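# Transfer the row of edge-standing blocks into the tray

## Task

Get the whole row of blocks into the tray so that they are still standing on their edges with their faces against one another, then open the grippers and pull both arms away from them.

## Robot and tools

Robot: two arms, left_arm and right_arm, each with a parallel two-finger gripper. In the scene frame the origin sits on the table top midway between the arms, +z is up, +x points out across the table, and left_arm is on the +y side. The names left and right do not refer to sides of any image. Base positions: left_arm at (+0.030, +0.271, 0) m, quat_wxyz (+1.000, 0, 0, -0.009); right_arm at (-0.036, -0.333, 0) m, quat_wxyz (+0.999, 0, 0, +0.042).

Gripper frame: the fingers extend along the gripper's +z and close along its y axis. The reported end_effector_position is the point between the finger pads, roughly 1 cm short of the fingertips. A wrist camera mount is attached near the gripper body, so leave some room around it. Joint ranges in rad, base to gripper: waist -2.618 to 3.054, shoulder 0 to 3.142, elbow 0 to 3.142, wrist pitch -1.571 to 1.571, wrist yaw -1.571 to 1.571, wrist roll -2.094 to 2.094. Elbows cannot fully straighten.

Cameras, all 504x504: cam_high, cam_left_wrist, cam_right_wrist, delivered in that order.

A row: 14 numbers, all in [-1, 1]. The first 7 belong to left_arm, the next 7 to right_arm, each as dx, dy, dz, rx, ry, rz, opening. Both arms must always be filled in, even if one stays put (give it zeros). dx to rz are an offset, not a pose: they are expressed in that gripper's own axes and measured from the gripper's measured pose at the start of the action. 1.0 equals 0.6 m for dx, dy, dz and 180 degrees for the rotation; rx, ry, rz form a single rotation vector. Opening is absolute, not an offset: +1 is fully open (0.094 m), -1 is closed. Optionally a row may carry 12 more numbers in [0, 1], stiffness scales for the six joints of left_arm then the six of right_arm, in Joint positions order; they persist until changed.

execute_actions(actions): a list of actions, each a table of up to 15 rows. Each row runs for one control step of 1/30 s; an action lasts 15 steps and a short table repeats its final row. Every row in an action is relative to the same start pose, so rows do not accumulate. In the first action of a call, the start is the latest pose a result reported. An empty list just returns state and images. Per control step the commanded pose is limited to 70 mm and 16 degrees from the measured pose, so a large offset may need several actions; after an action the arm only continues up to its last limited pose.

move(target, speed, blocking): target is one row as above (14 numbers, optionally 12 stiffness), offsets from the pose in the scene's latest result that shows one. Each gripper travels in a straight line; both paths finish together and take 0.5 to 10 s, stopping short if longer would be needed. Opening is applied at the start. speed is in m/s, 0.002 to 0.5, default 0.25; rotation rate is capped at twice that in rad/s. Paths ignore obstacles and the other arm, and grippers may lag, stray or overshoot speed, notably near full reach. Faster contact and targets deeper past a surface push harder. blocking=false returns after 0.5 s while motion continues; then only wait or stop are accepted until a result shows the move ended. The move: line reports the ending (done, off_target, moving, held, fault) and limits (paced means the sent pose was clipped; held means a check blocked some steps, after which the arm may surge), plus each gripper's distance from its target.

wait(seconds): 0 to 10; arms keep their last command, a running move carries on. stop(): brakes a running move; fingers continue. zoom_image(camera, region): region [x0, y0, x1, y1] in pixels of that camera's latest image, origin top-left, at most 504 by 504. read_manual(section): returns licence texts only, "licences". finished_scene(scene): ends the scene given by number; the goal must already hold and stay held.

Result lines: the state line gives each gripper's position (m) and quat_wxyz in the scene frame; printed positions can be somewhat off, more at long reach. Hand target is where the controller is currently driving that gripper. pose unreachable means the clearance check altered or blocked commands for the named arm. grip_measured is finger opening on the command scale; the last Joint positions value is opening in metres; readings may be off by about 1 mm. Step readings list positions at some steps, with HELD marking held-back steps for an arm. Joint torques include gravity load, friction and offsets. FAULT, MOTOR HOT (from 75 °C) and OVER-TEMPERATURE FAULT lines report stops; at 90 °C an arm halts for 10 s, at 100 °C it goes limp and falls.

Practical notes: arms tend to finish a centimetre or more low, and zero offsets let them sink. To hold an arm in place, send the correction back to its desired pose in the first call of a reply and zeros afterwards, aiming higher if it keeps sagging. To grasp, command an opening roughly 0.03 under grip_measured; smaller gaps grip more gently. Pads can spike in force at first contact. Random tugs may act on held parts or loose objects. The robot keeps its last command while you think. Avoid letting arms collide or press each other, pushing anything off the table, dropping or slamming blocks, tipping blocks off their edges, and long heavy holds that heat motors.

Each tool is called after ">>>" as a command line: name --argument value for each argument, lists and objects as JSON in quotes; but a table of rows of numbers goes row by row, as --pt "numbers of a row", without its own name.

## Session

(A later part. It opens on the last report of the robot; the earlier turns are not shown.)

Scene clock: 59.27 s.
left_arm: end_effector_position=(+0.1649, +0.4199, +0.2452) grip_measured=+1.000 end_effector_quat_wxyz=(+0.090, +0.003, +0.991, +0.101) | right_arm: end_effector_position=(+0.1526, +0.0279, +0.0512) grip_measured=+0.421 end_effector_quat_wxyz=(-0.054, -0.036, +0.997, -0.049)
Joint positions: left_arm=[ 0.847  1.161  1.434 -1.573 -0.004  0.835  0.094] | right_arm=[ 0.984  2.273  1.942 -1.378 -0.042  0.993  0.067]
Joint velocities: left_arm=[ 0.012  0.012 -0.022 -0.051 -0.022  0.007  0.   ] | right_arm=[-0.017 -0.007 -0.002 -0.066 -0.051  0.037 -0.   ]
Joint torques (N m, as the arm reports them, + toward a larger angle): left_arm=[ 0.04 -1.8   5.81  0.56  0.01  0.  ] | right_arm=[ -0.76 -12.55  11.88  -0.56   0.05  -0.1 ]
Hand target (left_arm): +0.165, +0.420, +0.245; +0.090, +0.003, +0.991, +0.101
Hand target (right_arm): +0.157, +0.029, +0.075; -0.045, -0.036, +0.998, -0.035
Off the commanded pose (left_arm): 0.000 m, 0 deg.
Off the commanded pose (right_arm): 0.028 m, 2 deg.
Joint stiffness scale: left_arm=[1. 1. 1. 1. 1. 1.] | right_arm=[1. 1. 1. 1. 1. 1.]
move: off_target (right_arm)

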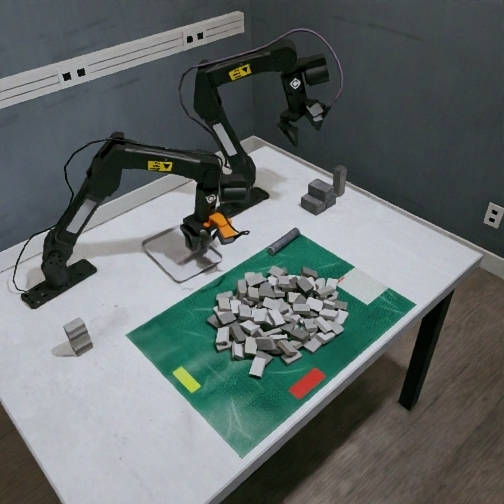

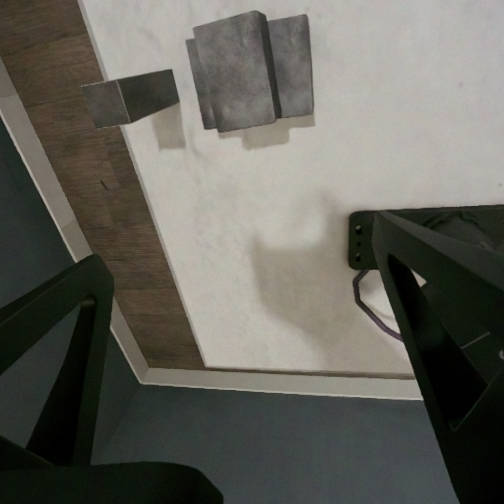

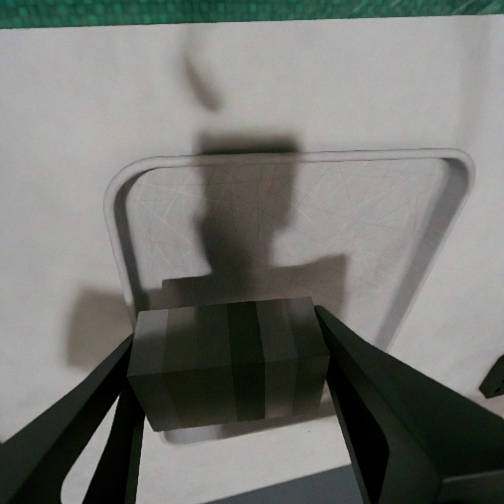

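>>> move --target '[0,0,0,0,0,0,1,-0.03,-0.065,0,0,0,0,0.3]' --speed 0.08

>>> move --target '[0,0,0,0,0,0,1,0,0,0.02,0,0,0,0.3]' --speed 0.03

Scene clock: 62.63 s.
left_arm: end_effector_position=(+0.1649, +0.4199, +0.2452) grip_measured=+1.000 end_effector_quat_wxyz=(+0.090, +0.003, +0.991, +0.101) | right_arm: end_effector_position=(+0.1737, -0.0075, +0.0354) grip_measured=+0.421 end_effector_quat_wxyz=(-0.062, -0.033, +0.996, -0.061)
Joint positions: left_arm=[ 0.847  1.161  1.434 -1.573 -0.004  0.835  0.094] | right_arm=[ 0.898  2.232  1.805 -1.315 -0.029  0.913  0.067]
Joint velocities: left_arm=[-0.002 -0.012 -0.007  0.022  0.022  0.007  0.   ] | right_arm=[ 0.002 -0.027 -0.007 -0.051 -0.022 -0.007 -0.001]
Joint torques (N m, as the arm reports them, + toward a larger angle): left_arm=[-0.09 -1.8   5.71  0.61 -0.01  0.  ] | right_arm=[ -0.43 -13.47   6.62  -0.3    0.04  -0.12]
Hand target (left_arm): +0.165, +0.420, +0.245; +0.090, +0.003, +0.991, +0.101
Hand target (right_arm): +0.174, -0.009, +0.053; -0.053, -0.036, +0.997, -0.049
Off the commanded pose (left_arm): 0.000 m, 0 deg.
Off the commanded pose (right_arm): 0.017 m, 2 deg.
Joint stiffness scale: left_arm=[1. 1. 1. 1. 1. 1.] | right_arm=[1. 1. 1. 1. 1. 1.]
move: off_target (right_arm)

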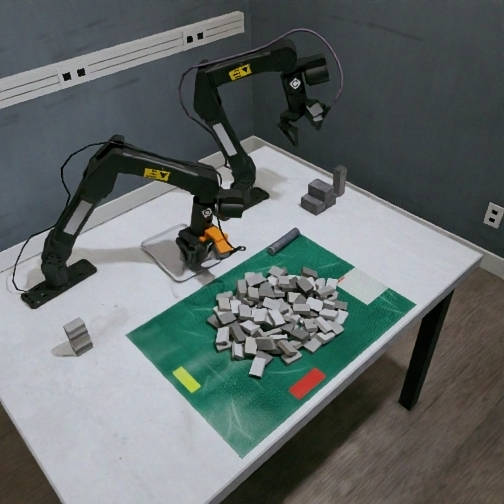

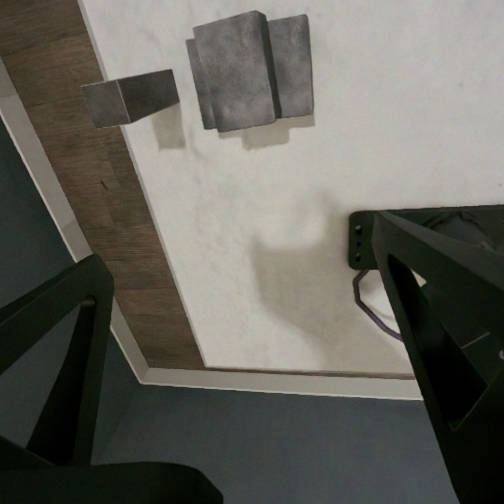

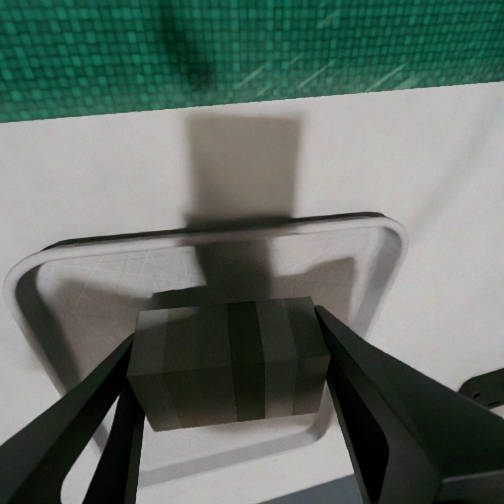

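Scene clock: 63.33 s.
left_arm: end_effector_position=(+0.1649, +0.4199, +0.2452) grip_measured=+1.000 end_effector_quat_wxyz=(+0.090, +0.003, +0.991, +0.101) | right_arm: end_effector_position=(+0.1741, -0.0068, +0.0191) grip_measured=+0.421 end_effector_quat_wxyz=(-0.064, -0.033, +0.995, -0.065)
Joint positions: left_arm=[ 0.847  1.161  1.434 -1.573 -0.004  0.835  0.094] | right_arm=[ 0.898  2.259  1.782 -1.274 -0.029  0.913  0.067]
Joint velocities: left_arm=[ 0.002  0.002 -0.012  0.007  0.066  0.007  0.   ] | right_arm=[ 0.007  0.012 -0.002 -0.022  0.022 -0.037 -0.   ]
Joint torques (N m, as the arm reports them, + toward a larger angle): left_arm=[ 0.   -1.83  5.77  0.61  0.02  0.  ] | right_arm=[  0.03 -11.89   4.99  -0.1    0.02  -0.01]
Hand target (left_arm): +0.165, +0.420, +0.245; +0.090, +0.003, +0.991, +0.101
Hand target (right_arm): +0.172, -0.009, +0.024; -0.062, -0.033, +0.996, -0.061
Off the commanded pose (left_arm): 0.000 m, 0 deg.
Off the commanded pose (right_arm): 0.005 m, 0 deg.
Joint stiffness scale: left_arm=[1. 1. 1. 1. 1. 1.] | right_arm=[1. 1. 1. 1. 1. 1.]
move: done

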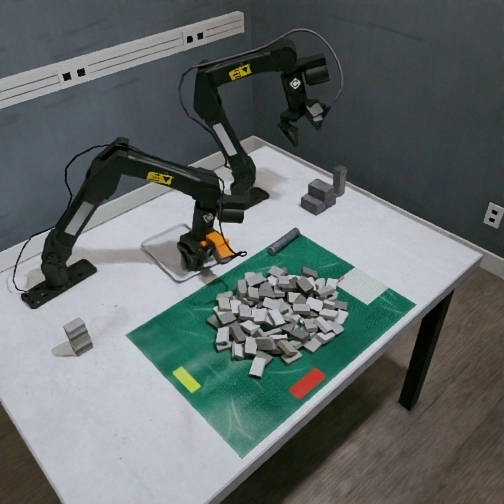

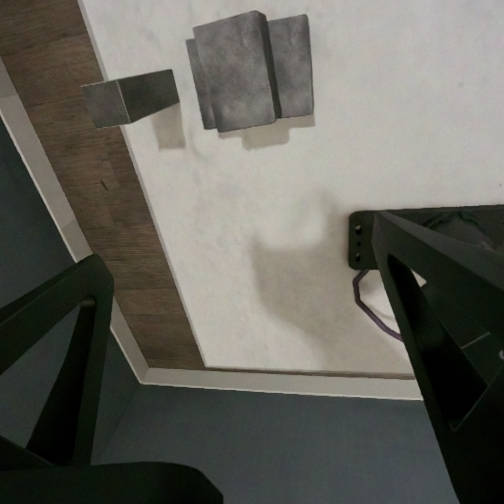

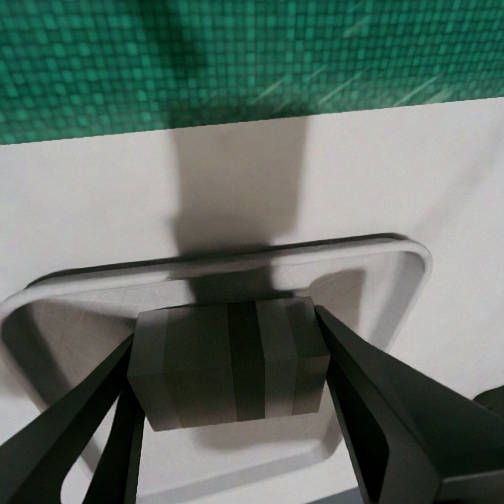

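>>> move --target '[0,0,0,0,0,0,1,0.035,0,-0.005,0,0,0,0.3]' --speed 0.04

>>> move --target '[0,0,0,0,0,0,1,0,0,0.012,0,0,0,0.3]' --speed 0.02

Scene clock: 66.47 s.
left_arm: end_effector_position=(+0.1649, +0.4199, +0.2452) grip_measured=+1.000 end_effector_quat_wxyz=(+0.090, +0.003, +0.991, +0.101) | right_arm: end_effector_position=(+0.1663, -0.0056, +0.0188) grip_measured=+0.421 end_effector_quat_wxyz=(-0.055, -0.028, +0.996, -0.064)
Joint positions: left_arm=[ 0.847  1.161  1.434 -1.573 -0.004  0.835  0.094] | right_arm=[ 0.921  2.234  1.742 -1.247 -0.019  0.946  0.067]
Joint velocities: left_arm=[-0.007 -0.007 -0.017  0.051 -0.007 -0.022  0.   ] | right_arm=[-0.002  0.002 -0.002  0.022 -0.051 -0.037 -0.001]
Joint torques (N m, as the arm reports them, + toward a larger angle): left_arm=[-0.05 -1.75  5.72  0.59 -0.01  0.  ] | right_arm=[  1.81 -11.86   4.88  -0.28  -0.17   0.04]
Hand target (left_arm): +0.165, +0.420, +0.245; +0.090, +0.003, +0.991, +0.101
Hand target (right_arm): +0.154, -0.008, +0.025; -0.064, -0.033, +0.995, -0.065
Off the commanded pose (left_arm): 0.000 m, 0 deg.
Off the commanded pose (right_arm): 0.014 m, 1 deg.
Joint stiffness scale: left_arm=[1. 1. 1. 1. 1. 1.] | right_arm=[1. 1. 1. 1. 1. 1.]
move: off_target (right_arm)

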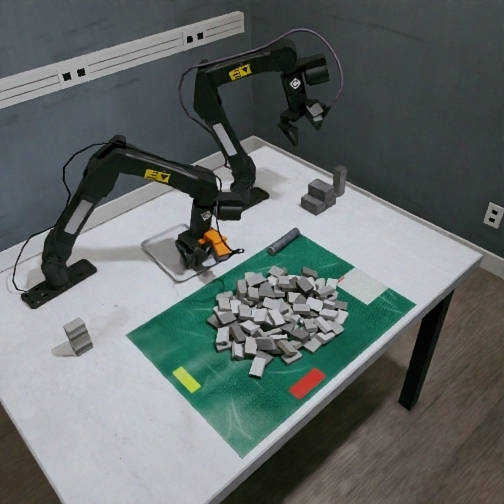

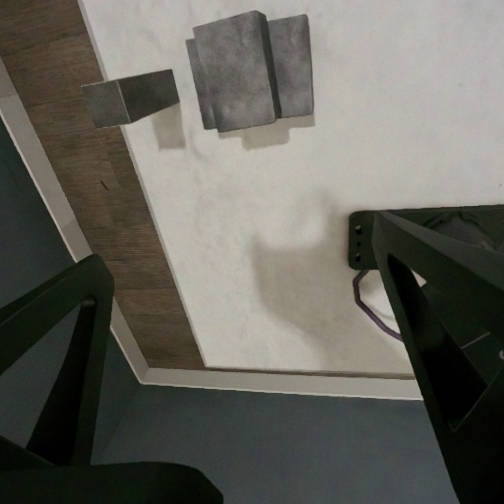

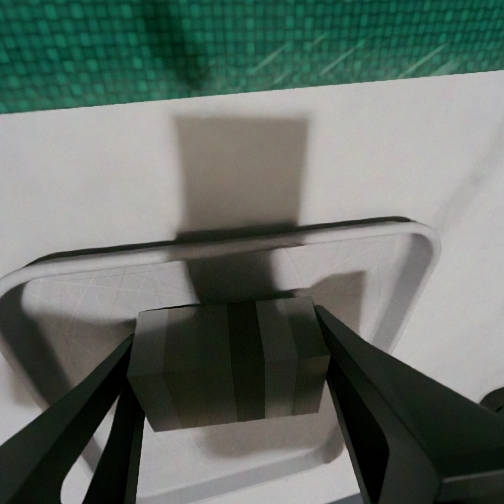

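Scene clock: 67.17 s.
left_arm: end_effector_position=(+0.1649, +0.4199, +0.2452) grip_measured=+1.000 end_effector_quat_wxyz=(+0.090, +0.003, +0.991, +0.101) | right_arm: end_effector_position=(+0.1667, -0.0054, +0.0188) grip_measured=+0.421 end_effector_quat_wxyz=(-0.054, -0.029, +0.996, -0.064)
Joint positions: left_arm=[ 0.847  1.161  1.434 -1.573 -0.004  0.835  0.094] | right_arm=[ 0.921  2.234  1.742 -1.245 -0.019  0.946  0.067]
Joint velocities: left_arm=[-0.007 -0.002  0.007  0.051 -0.051 -0.037  0.   ] | right_arm=[ 0.002 -0.002 -0.012 -0.022 -0.022 -0.051 -0.001]
Joint torques (N m, as the arm reports them, + toward a larger angle): left_arm=[ 0.   -1.76  5.75  0.6   0.    0.  ] | right_arm=[ 0.02 -9.9   4.73  0.18  0.03 -0.02]
Hand target (left_arm): +0.165, +0.420, +0.245; +0.090, +0.003, +0.991, +0.101
Hand target (right_arm): +0.166, -0.007, +0.012; -0.055, -0.028, +0.996, -0.064
Off the commanded pose (left_arm): 0.000 m, 0 deg.
Off the commanded pose (right_arm): 0.007 m, 0 deg.
Joint stiffness scale: left_arm=[1. 1. 1. 1. 1. 1.] | right_arm=[1. 1. 1. 1. 1. 1.]
move: done

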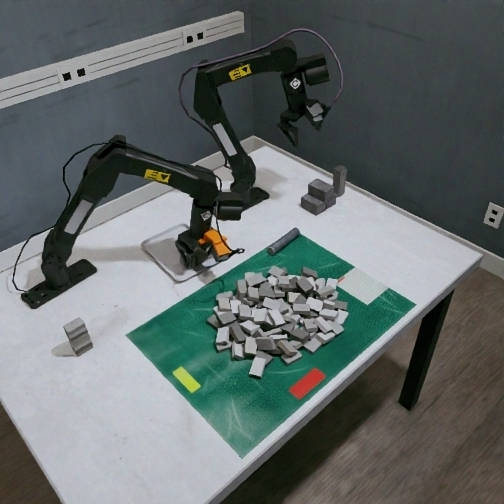

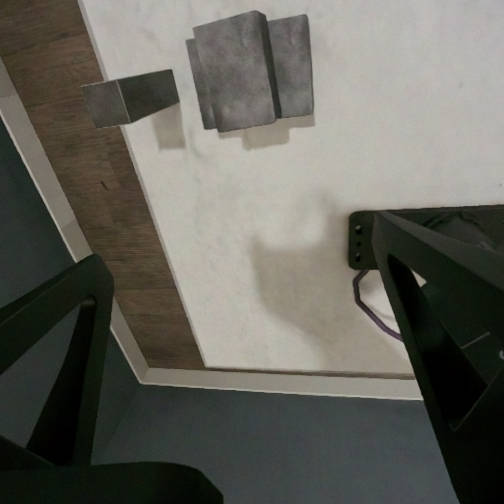

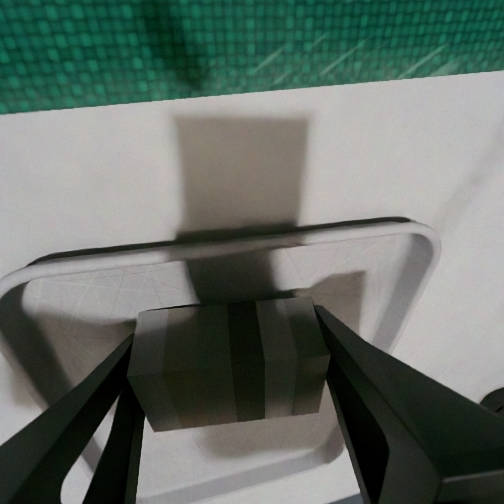

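Resting on the floor. Release.

>>> move --target '[0,0,0,0,0,0,1,0,0,0,0,0,0,0.8]'

>>> move --target '[0,0,0,0,0,0,1,0.05,-0.1,-0.22,0,0,0,0.8]' --speed 0.15

Scene clock: 69.10 s.
left_arm: end_effector_position=(+0.1649, +0.4199, +0.2452) grip_measured=+1.000 end_effector_quat_wxyz=(+0.090, +0.003, +0.991, +0.101) | right_arm: end_effector_position=(+0.1667, -0.0054, +0.0188) grip_measured=+0.797 end_effector_quat_wxyz=(-0.054, -0.029, +0.996, -0.064)
Joint positions: left_arm=[ 0.847  1.161  1.434 -1.573 -0.004  0.835  0.094] | right_arm=[ 0.921  2.234  1.742 -1.245 -0.019  0.946  0.084]
Joint velocities: left_arm=[-0.007  0.002 -0.012  0.022 -0.007  0.037  0.   ] | right_arm=[-0.022 -0.012  0.002 -0.037  0.022 -0.007  0.   ]
Joint torques (N m, as the arm reports them, + toward a larger angle): left_arm=[ 0.02 -1.92  5.78  0.6  -0.01 -0.03] | right_arm=[  0.06 -10.12   7.02  -0.11   0.05  -0.03]
Hand target (left_arm): +0.165, +0.420, +0.245; +0.090, +0.003, +0.991, +0.101
Hand target (right_arm): +0.167, -0.005, +0.019; -0.054, -0.028, +0.996, -0.064
Off the commanded pose (left_arm): 0.000 m, 0 deg.
Off the commanded pose (right_arm): 0.000 m, 0 deg.
Joint stiffness scale: left_arm=[1. 1. 1. 1. 1. 1.] | right_arm=[1. 1. 1. 1. 1. 1.]
move: done

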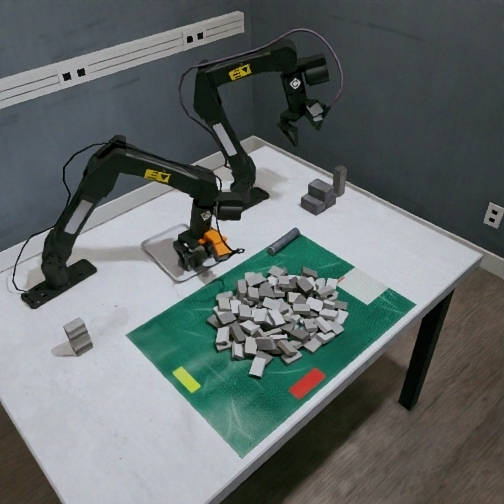

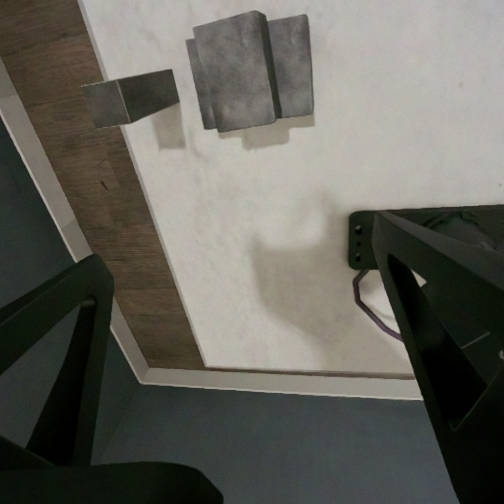

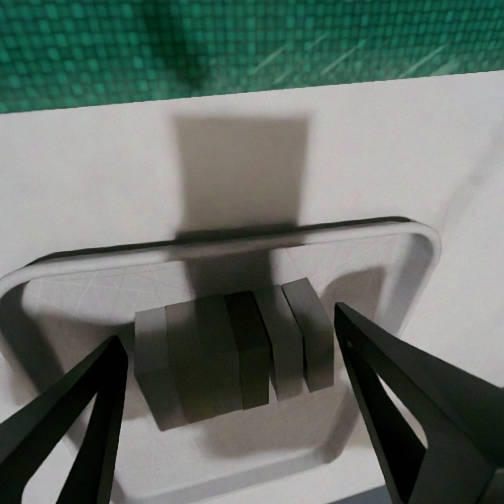

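Scene clock: 70.50 s.
left_arm: end_effector_position=(+0.1649, +0.4199, +0.2452) grip_measured=+1.000 end_effector_quat_wxyz=(+0.090, +0.003, +0.991, +0.101) | right_arm: end_effector_position=(+0.1531, -0.0432, +0.1560) grip_measured=+0.798 end_effector_quat_wxyz=(-0.025, -0.029, +0.999, -0.019)
Joint positions: left_arm=[ 0.847  1.161  1.434 -1.573 -0.004  0.835  0.094] | right_arm=[ 0.895  1.926  1.837 -1.541 -0.019  0.92   0.084]
Joint velocities: left_arm=[ 0.007 -0.007 -0.002 -0.037  0.037  0.037  0.   ] | right_arm=[-0.007  0.007  0.007 -0.066  0.022 -0.066 -0.002]
Joint torques (N m, as the arm reports them, + toward a larger angle): left_arm=[-0.08 -1.72  5.66  0.62 -0.02 -0.01] | right_arm=[-0.92 -8.35  8.48 -0.05  0.11 -0.09]
Hand target (left_arm): +0.165, +0.420, +0.245; +0.090, +0.003, +0.991, +0.101
Hand target (right_arm): +0.156, -0.047, +0.161; -0.023, -0.028, +0.999, -0.020
Off the commanded pose (left_arm): 0.000 m, 0 deg.
Off the commanded pose (right_arm): 0.007 m, 6 deg.
Joint stiffness scale: left_arm=[1. 1. 1. 1. 1. 1.] | right_arm=[1. 1. 1. 1. 1. 1.]
joint sent to its limit (right arm) — the command would take joint 4 (wrist pitch) past its lower limit, so that joint was sent only as far as its limit.
move: off_target (right_arm)

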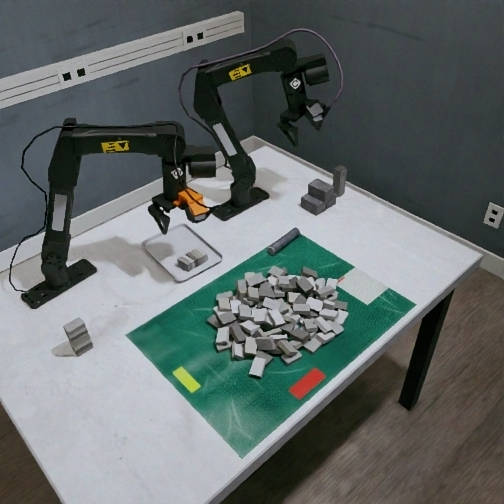

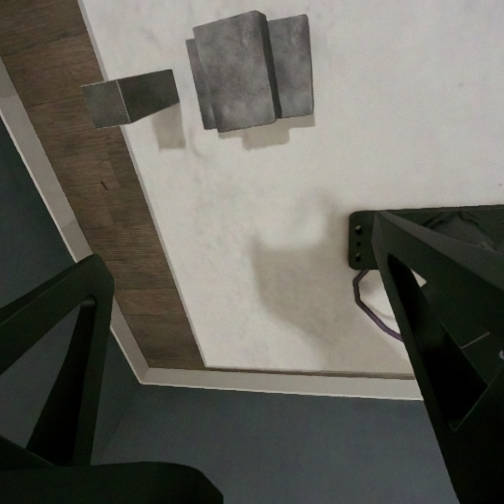

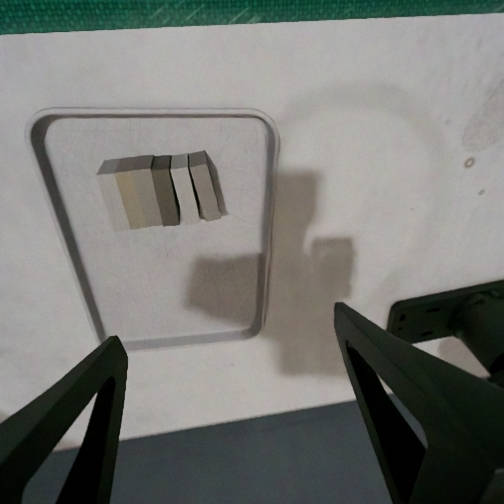

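>>> zoom_image --camera "cam_right_wrist" --region '[60, 120, 260, 260]'

>>> zoom_image --camera "cam_high" --region '[140, 220, 240, 290]'

Region (60, 120, 260, 260) of cam_right_wrist's 504x504 image, scaled by 2.520, with more detail than that image has; it fills the top 353 rows of this view, and the rest is white.

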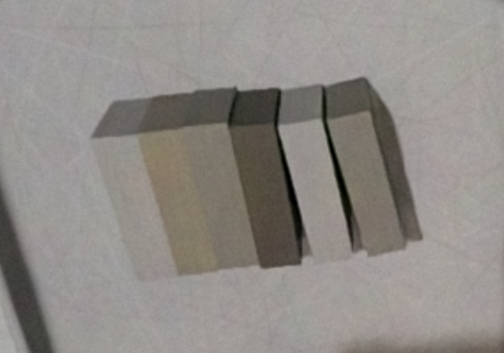

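Region (140, 220, 240, 290) of cam_high's 504x504 image, scaled by 5.040, with more detail than that image has; it fills the top 353 rows of this view, and the rest is white.

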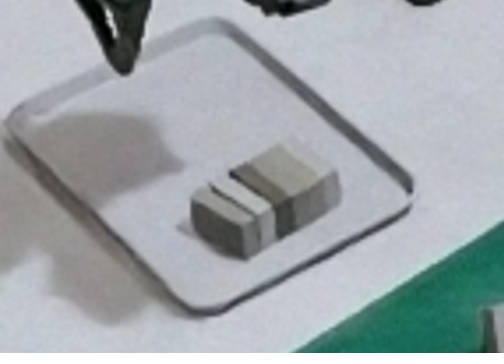

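>>> move --target '[0,0,0,0,0,0,1,0.008,0.058,0.17,0,0,0,1]' --speed 0.12

Scene clock: 75.57 s.
left_arm: end_effector_position=(+0.1649, +0.4199, +0.2452) grip_measured=+1.000 end_effector_quat_wxyz=(+0.090, +0.003, +0.991, +0.101) | right_arm: end_effector_position=(+0.1433, -0.0159, +0.0552) grip_measured=+1.000 end_effector_quat_wxyz=(-0.027, -0.029, +0.999, -0.022)
Joint positions: left_arm=[ 0.847  1.161  1.434 -1.573 -0.004  0.835  0.094] | right_arm=[ 0.958  2.018  1.564 -1.182 -0.022  0.983  0.094]
Joint velocities: left_arm=[-0.012  0.007  0.007  0.007 -0.037  0.007  0.   ] | right_arm=[-0.007  0.007 -0.012  0.007 -0.022  0.037  0.   ]
Joint torques (N m, as the arm reports them, + toward a larger angle): left_arm=[ 0.04 -1.69  5.7   0.59  0.02 -0.03] | right_arm=[ 0.84 -8.97  5.82  0.31  0.01  0.07]
Hand target (left_arm): +0.165, +0.420, +0.245; +0.090, +0.003, +0.991, +0.101
Hand target (right_arm): +0.140, -0.014, +0.053; -0.026, -0.029, +0.999, -0.019
Off the commanded pose (left_arm): 0.000 m, 0 deg.
Off the commanded pose (right_arm): 0.004 m, 0 deg.
Joint stiffness scale: left_arm=[1. 1. 1. 1. 1. 1.] | right_arm=[1. 1. 1. 1. 1. 1.]
move: done

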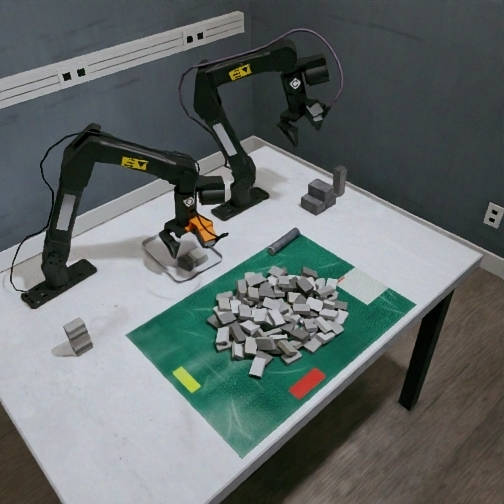

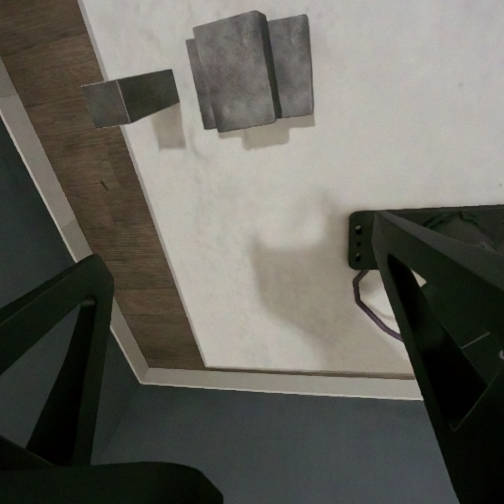

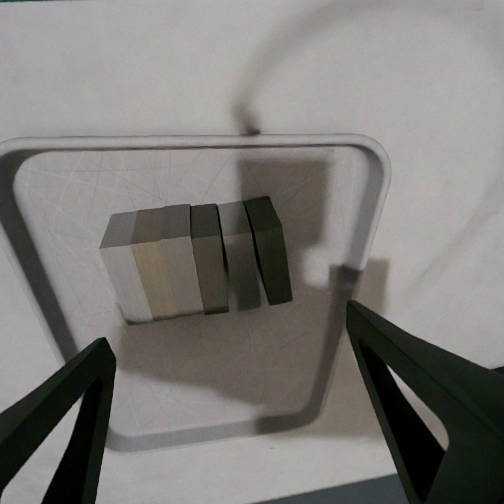

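Target (0.155,-0.006,0.022).

>>> move --target '[0,0,0,0,0,0,1,-0.02,0.018,0,0,0,0,1]' --speed 0.05

>>> move --target '[0,0,0,0,0,0,1,0,0,0.055,0,0,0,1]' --speed 0.04

Scene clock: 77.53 s.
left_arm: end_effector_position=(+0.1649, +0.4199, +0.2452) grip_measured=+1.000 end_effector_quat_wxyz=(+0.090, +0.003, +0.991, +0.101) | right_arm: end_effector_position=(+0.1485, -0.0070, +0.0468) grip_measured=+1.000 end_effector_quat_wxyz=(-0.029, -0.030, +0.999, -0.026)
Joint positions: left_arm=[ 0.847  1.161  1.434 -1.573 -0.004  0.835  0.094] | right_arm=[ 0.958  2.074  1.612 -1.184 -0.022  0.98   0.094]
Joint velocities: left_arm=[-0.012  0.007  0.007  0.007 -0.007 -0.022  0.   ] | right_arm=[-0.007 -0.007  0.002 -0.037 -0.007 -0.007  0.   ]
Joint torques (N m, as the arm reports them, + toward a larger angle): left_arm=[-0.04 -1.74  5.71  0.57 -0.02 -0.01] | right_arm=[-1.   -8.81 10.47 -0.14  0.04 -0.12]
Hand target (left_arm): +0.165, +0.420, +0.245; +0.090, +0.003, +0.991, +0.101
Hand target (right_arm): +0.154, -0.005, +0.054; -0.026, -0.029, +0.999, -0.022
Off the commanded pose (left_arm): 0.000 m, 0 deg.
Off the commanded pose (right_arm): 0.010 m, 1 deg.
Joint stiffness scale: left_arm=[1. 1. 1. 1. 1. 1.] | right_arm=[1. 1. 1. 1. 1. 1.]
move: done

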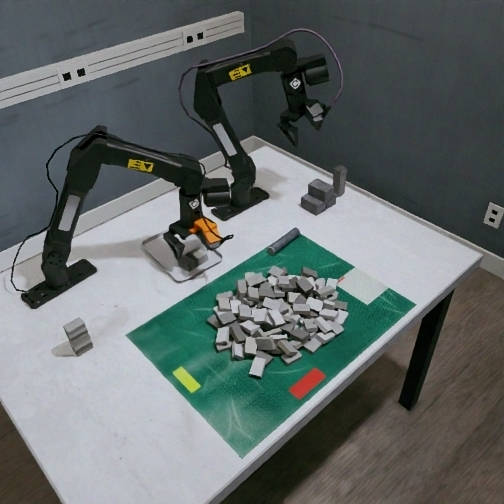

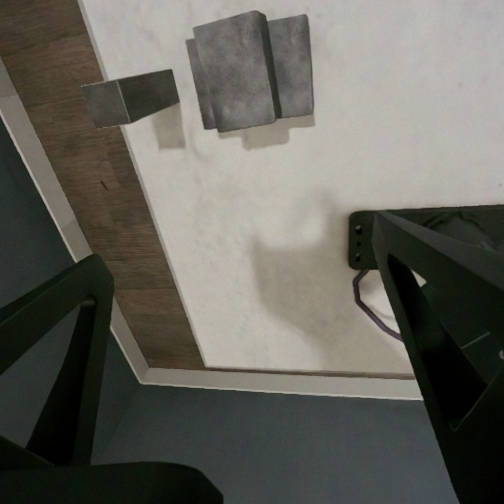

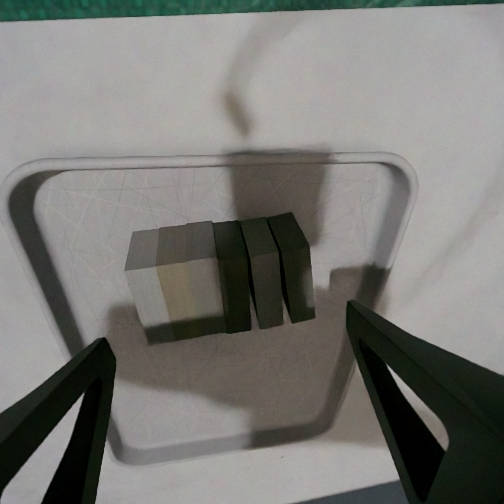

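Scene clock: 78.77 s.
left_arm: end_effector_position=(+0.1649, +0.4199, +0.2452) grip_measured=+1.000 end_effector_quat_wxyz=(+0.090, +0.003, +0.991, +0.101) | right_arm: end_effector_position=(+0.1479, -0.0081, +0.0192) grip_measured=+1.000 end_effector_quat_wxyz=(-0.029, -0.030, +0.999, -0.025)
Joint positions: left_arm=[ 0.847  1.161  1.434 -1.573 -0.004  0.835  0.094] | right_arm=[ 0.958  2.096  1.533 -1.08  -0.022  0.98   0.094]
Joint velocities: left_arm=[-0.012 -0.017  0.012 -0.051 -0.022 -0.066  0.   ] | right_arm=[-0.002 -0.007  0.012  0.022  0.037 -0.022  0.   ]
Joint torques (N m, as the arm reports them, + toward a larger angle): left_arm=[-0.12 -1.75  5.69  0.6   0.01 -0.02] | right_arm=[ 0.13 -9.02  5.41  0.29  0.04 -0.01]
Hand target (left_arm): +0.165, +0.420, +0.245; +0.090, +0.003, +0.991, +0.101
Hand target (right_arm): +0.147, -0.009, +0.014; -0.029, -0.030, +0.999, -0.026
Off the commanded pose (left_arm): 0.000 m, 0 deg.
Off the commanded pose (right_arm): 0.006 m, 0 deg.
Joint stiffness scale: left_arm=[1. 1. 1. 1. 1. 1.] | right_arm=[1. 1. 1. 1. 1. 1.]
move: done

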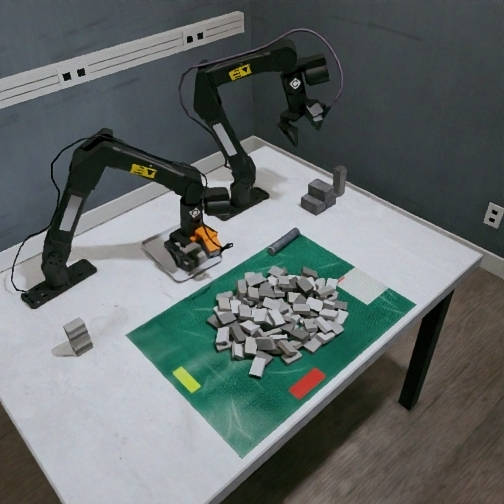

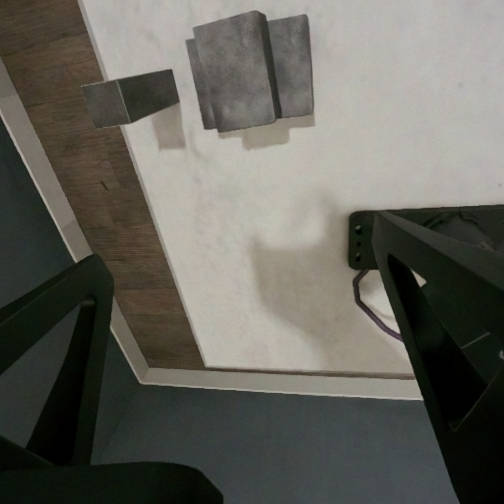

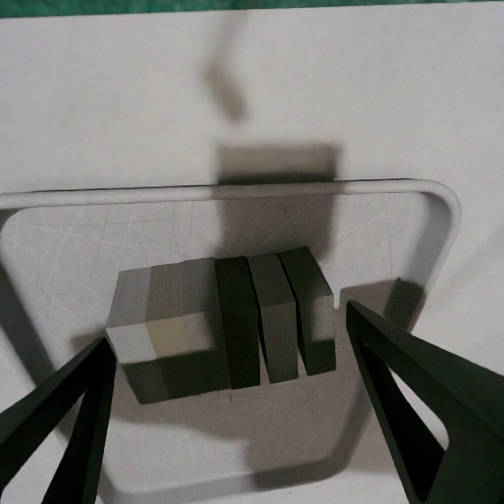

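>>> move --target '[0,0,0,0,0,0,1,0,0,0,0,0,0,0.4]'

>>> execute_actions --actions '[[[0,0,0,0,0,0,1,0,0,0,0,0,0,0.44],[0,0,0,0,0,0,1,0,0,0,0,0,0,0.44],[0,0,0,0,0,0,1,0,0,0,0,0,0,0.46],[0,0,0,0,0,0,1,0,0,0,0,0,0,0.46],[0,0,0,0,0,0,1,0,0,0,0,0,0,0.48],[0,0,0,0,0,0,1,0,0,0,0,0,0,0.48],[0,0,0,0,0,0,1,0,0,0,0,0,0,0.51],[0,0,0,0,0,0,1,0,0,0,0,0,0,0.54],[0,0,0,0,0,0,1,0,0,0,0,0,0,0.58],[0,0,0,0,0,0,1,0,0,0,0,0,0,0.62],[0,0,0,0,0,0,1,0,0,0,0,0,0,0.7]]]'

>>> move --target '[0,0,0,0,0,0,1,0.05,-0.12,-0.2,0,0,0,0.7]' --speed 0.15

Scene clock: 82.13 s.
left_arm: end_effector_position=(+0.1649, +0.4199, +0.2452) grip_measured=+1.000 end_effector_quat_wxyz=(+0.090, +0.003, +0.991, +0.101) | right_arm: end_effector_position=(+0.1478, -0.0074, +0.0192) grip_measured=+0.417 end_effector_quat_wxyz=(-0.029, -0.030, +0.999, -0.023)
Joint positions: left_arm=[ 0.847  1.161  1.434 -1.573 -0.004  0.835  0.094] | right_arm=[ 0.958  2.096  1.533 -1.078 -0.024  0.98   0.067]
Joint velocities: left_arm=[-0.007 -0.007 -0.027 -0.022  0.037 -0.037  0.   ] | right_arm=[ 0.002  0.012 -0.007 -0.022 -0.081 -0.081  0.001]
Joint torques (N m, as the arm reports them, + toward a larger angle): left_arm=[-0.04 -1.82  5.79  0.59  0.01  0.02] | right_arm=[ 0.02 -9.12  7.15  0.08  0.07 -0.03]
Hand target (left_arm): +0.165, +0.420, +0.245; +0.090, +0.003, +0.991, +0.101
Hand target (right_arm): +0.148, -0.008, +0.019; -0.029, -0.030, +0.999, -0.025
Off the commanded pose (left_arm): 0.000 m, 0 deg.
Off the commanded pose (right_arm): 0.001 m, 0 deg.
Joint stiffness scale: left_arm=[1. 1. 1. 1. 1. 1.] | right_arm=[1. 1. 1. 1. 1. 1.]
move: done

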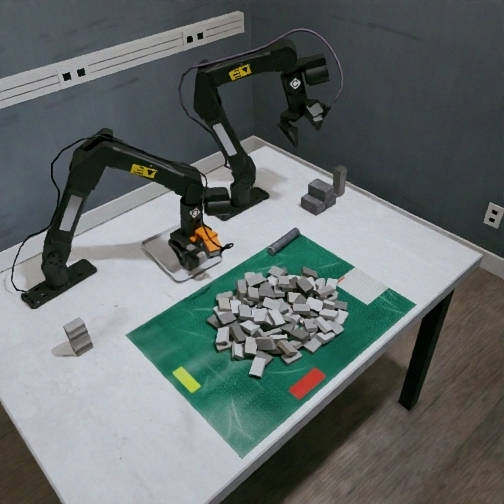

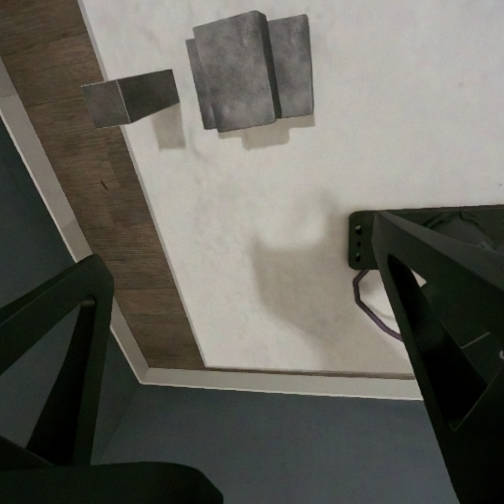

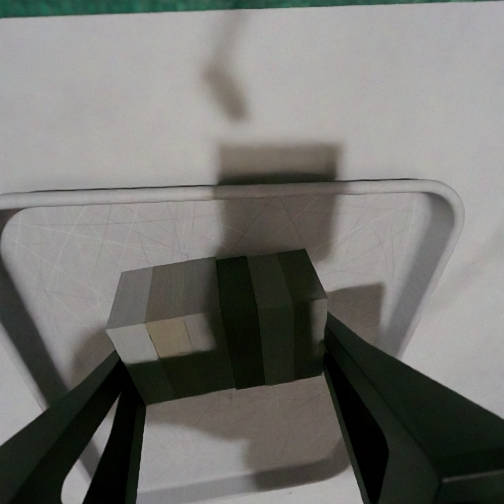

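Scene clock: 82.63 s.
left_arm: end_effector_position=(+0.1649, +0.4199, +0.2452) grip_measured=+1.000 end_effector_quat_wxyz=(+0.090, +0.003, +0.991, +0.101) | right_arm: end_effector_position=(+0.1478, -0.0074, +0.0192) grip_measured=+0.698 end_effector_quat_wxyz=(-0.029, -0.030, +0.999, -0.023)
Joint positions: left_arm=[ 0.847  1.161  1.434 -1.573 -0.004  0.835  0.094] | right_arm=[ 0.958  2.096  1.533 -1.078 -0.024  0.98   0.08 ]
Joint velocities: left_arm=[-0.007 -0.002  0.007 -0.007 -0.066 -0.051  0.   ] | right_arm=[ 0.002 -0.002 -0.012  0.066  0.007  0.022  0.   ]
Joint torques (N m, as the arm reports them, + toward a larger angle): left_arm=[-0.06 -1.83  5.62  0.61  0.02 -0.01] | right_arm=[ 0.05 -9.22  7.14  0.09  0.03 -0.03]
Hand target (left_arm): +0.165, +0.420, +0.245; +0.090, +0.003, +0.991, +0.101
Hand target (right_arm): +0.148, -0.007, +0.019; -0.029, -0.030, +0.999, -0.023
Off the commanded pose (left_arm): 0.000 m, 0 deg.
Off the commanded pose (right_arm): 0.000 m, 0 deg.
Joint stiffness scale: left_arm=[1. 1. 1. 1. 1. 1.] | right_arm=[1. 1. 1. 1. 1. 1.]
Step readings (end_effector_position):
0: left_arm (+0.1649, +0.4199, +0.2452) | right_arm (+0.1478, -0.0074, +0.0192)
1: left_arm (+0.1649, +0.4199, +0.2452) | right_arm (+0.1478, -0.0074, +0.0192)
2: left_arm (+0.1649, +0.4199, +0.2452) | right_arm (+0.1478, -0.0074, +0.0192)
4: left_arm (+0.1649, +0.4199, +0.2452) | right_arm (+0.1478, -0.0074, +0.0192)
8: left_arm (+0.1649, +0.4199, +0.2452) | right_arm (+0.1478, -0.0074, +0.0192)
15: end_effector_position above

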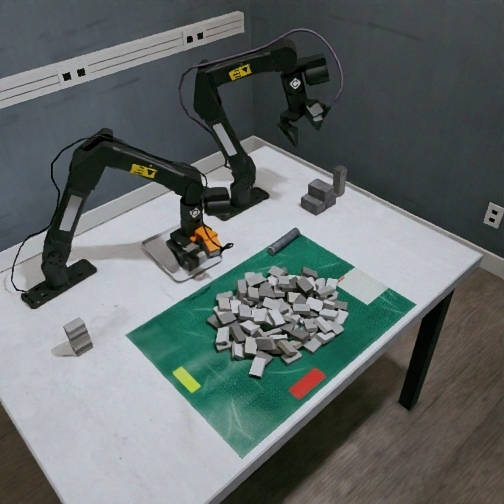

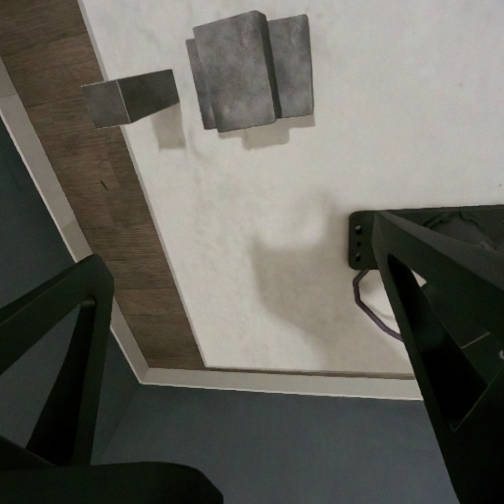

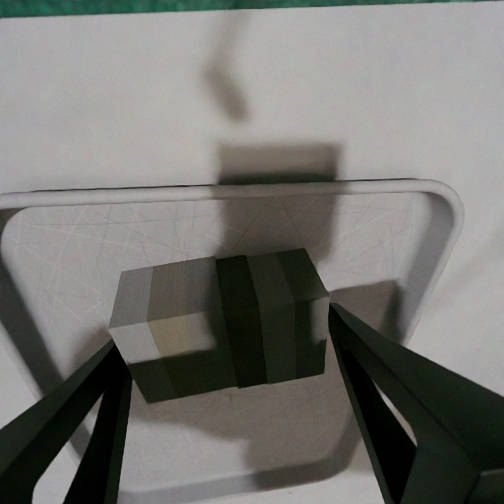

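Scene clock: 84.17 s.
left_arm: end_effector_position=(+0.1649, +0.4199, +0.2452) grip_measured=+1.000 end_effector_quat_wxyz=(+0.090, +0.003, +0.991, +0.101) | right_arm: end_effector_position=(+0.1260, -0.0734, +0.1334) grip_measured=+0.698 end_effector_quat_wxyz=(-0.038, -0.031, +0.998, -0.033)
Joint positions: left_arm=[ 0.847  1.161  1.434 -1.573 -0.004  0.835  0.094] | right_arm=[ 0.911  1.793  1.571 -1.446 -0.024  0.931  0.08 ]
Joint velocities: left_arm=[-0.002 -0.002  0.007 -0.066  0.037 -0.037  0.   ] | right_arm=[-0.012 -0.002 -0.007 -0.007 -0.022 -0.066  0.001]
Joint torques (N m, as the arm reports them, + toward a larger angle): left_arm=[ 0.   -1.76  5.67  0.6   0.    0.  ] | right_arm=[-0.94 -8.   10.33 -0.17  0.09 -0.12]
Hand target (left_arm): +0.165, +0.420, +0.245; +0.090, +0.003, +0.991, +0.101
Hand target (right_arm): +0.130, -0.073, +0.146; -0.028, -0.030, +0.999, -0.023
Off the commanded pose (left_arm): 0.000 m, 0 deg.
Off the commanded pose (right_arm): 0.011 m, 2 deg.
Joint stiffness scale: left_arm=[1. 1. 1. 1. 1. 1.] | right_arm=[1. 1. 1. 1. 1. 1.]
move: off_target (right_arm)

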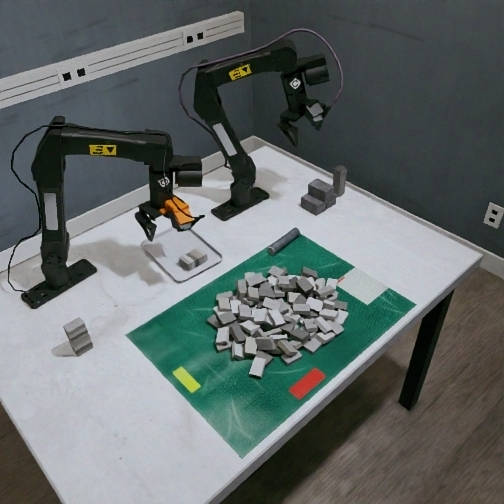

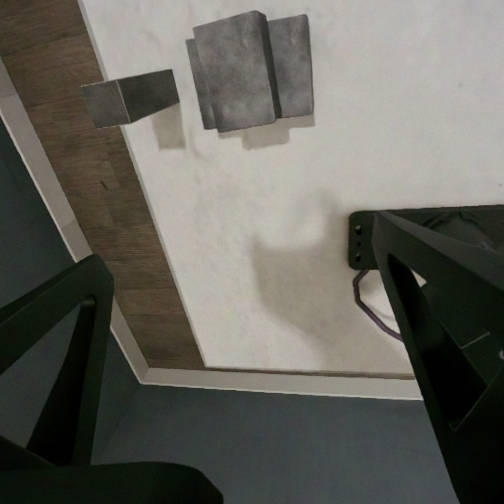

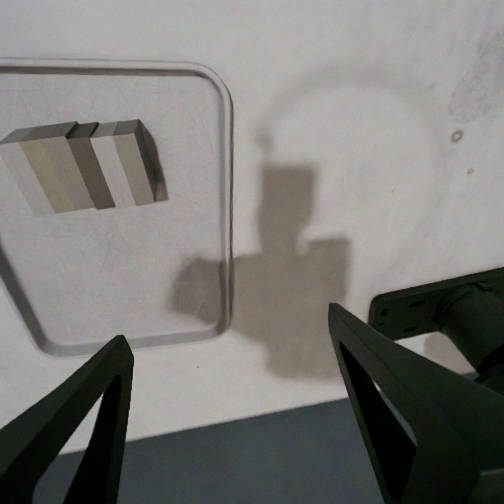

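>>> finished_scene --scene 1

The scene is finished: the task was done.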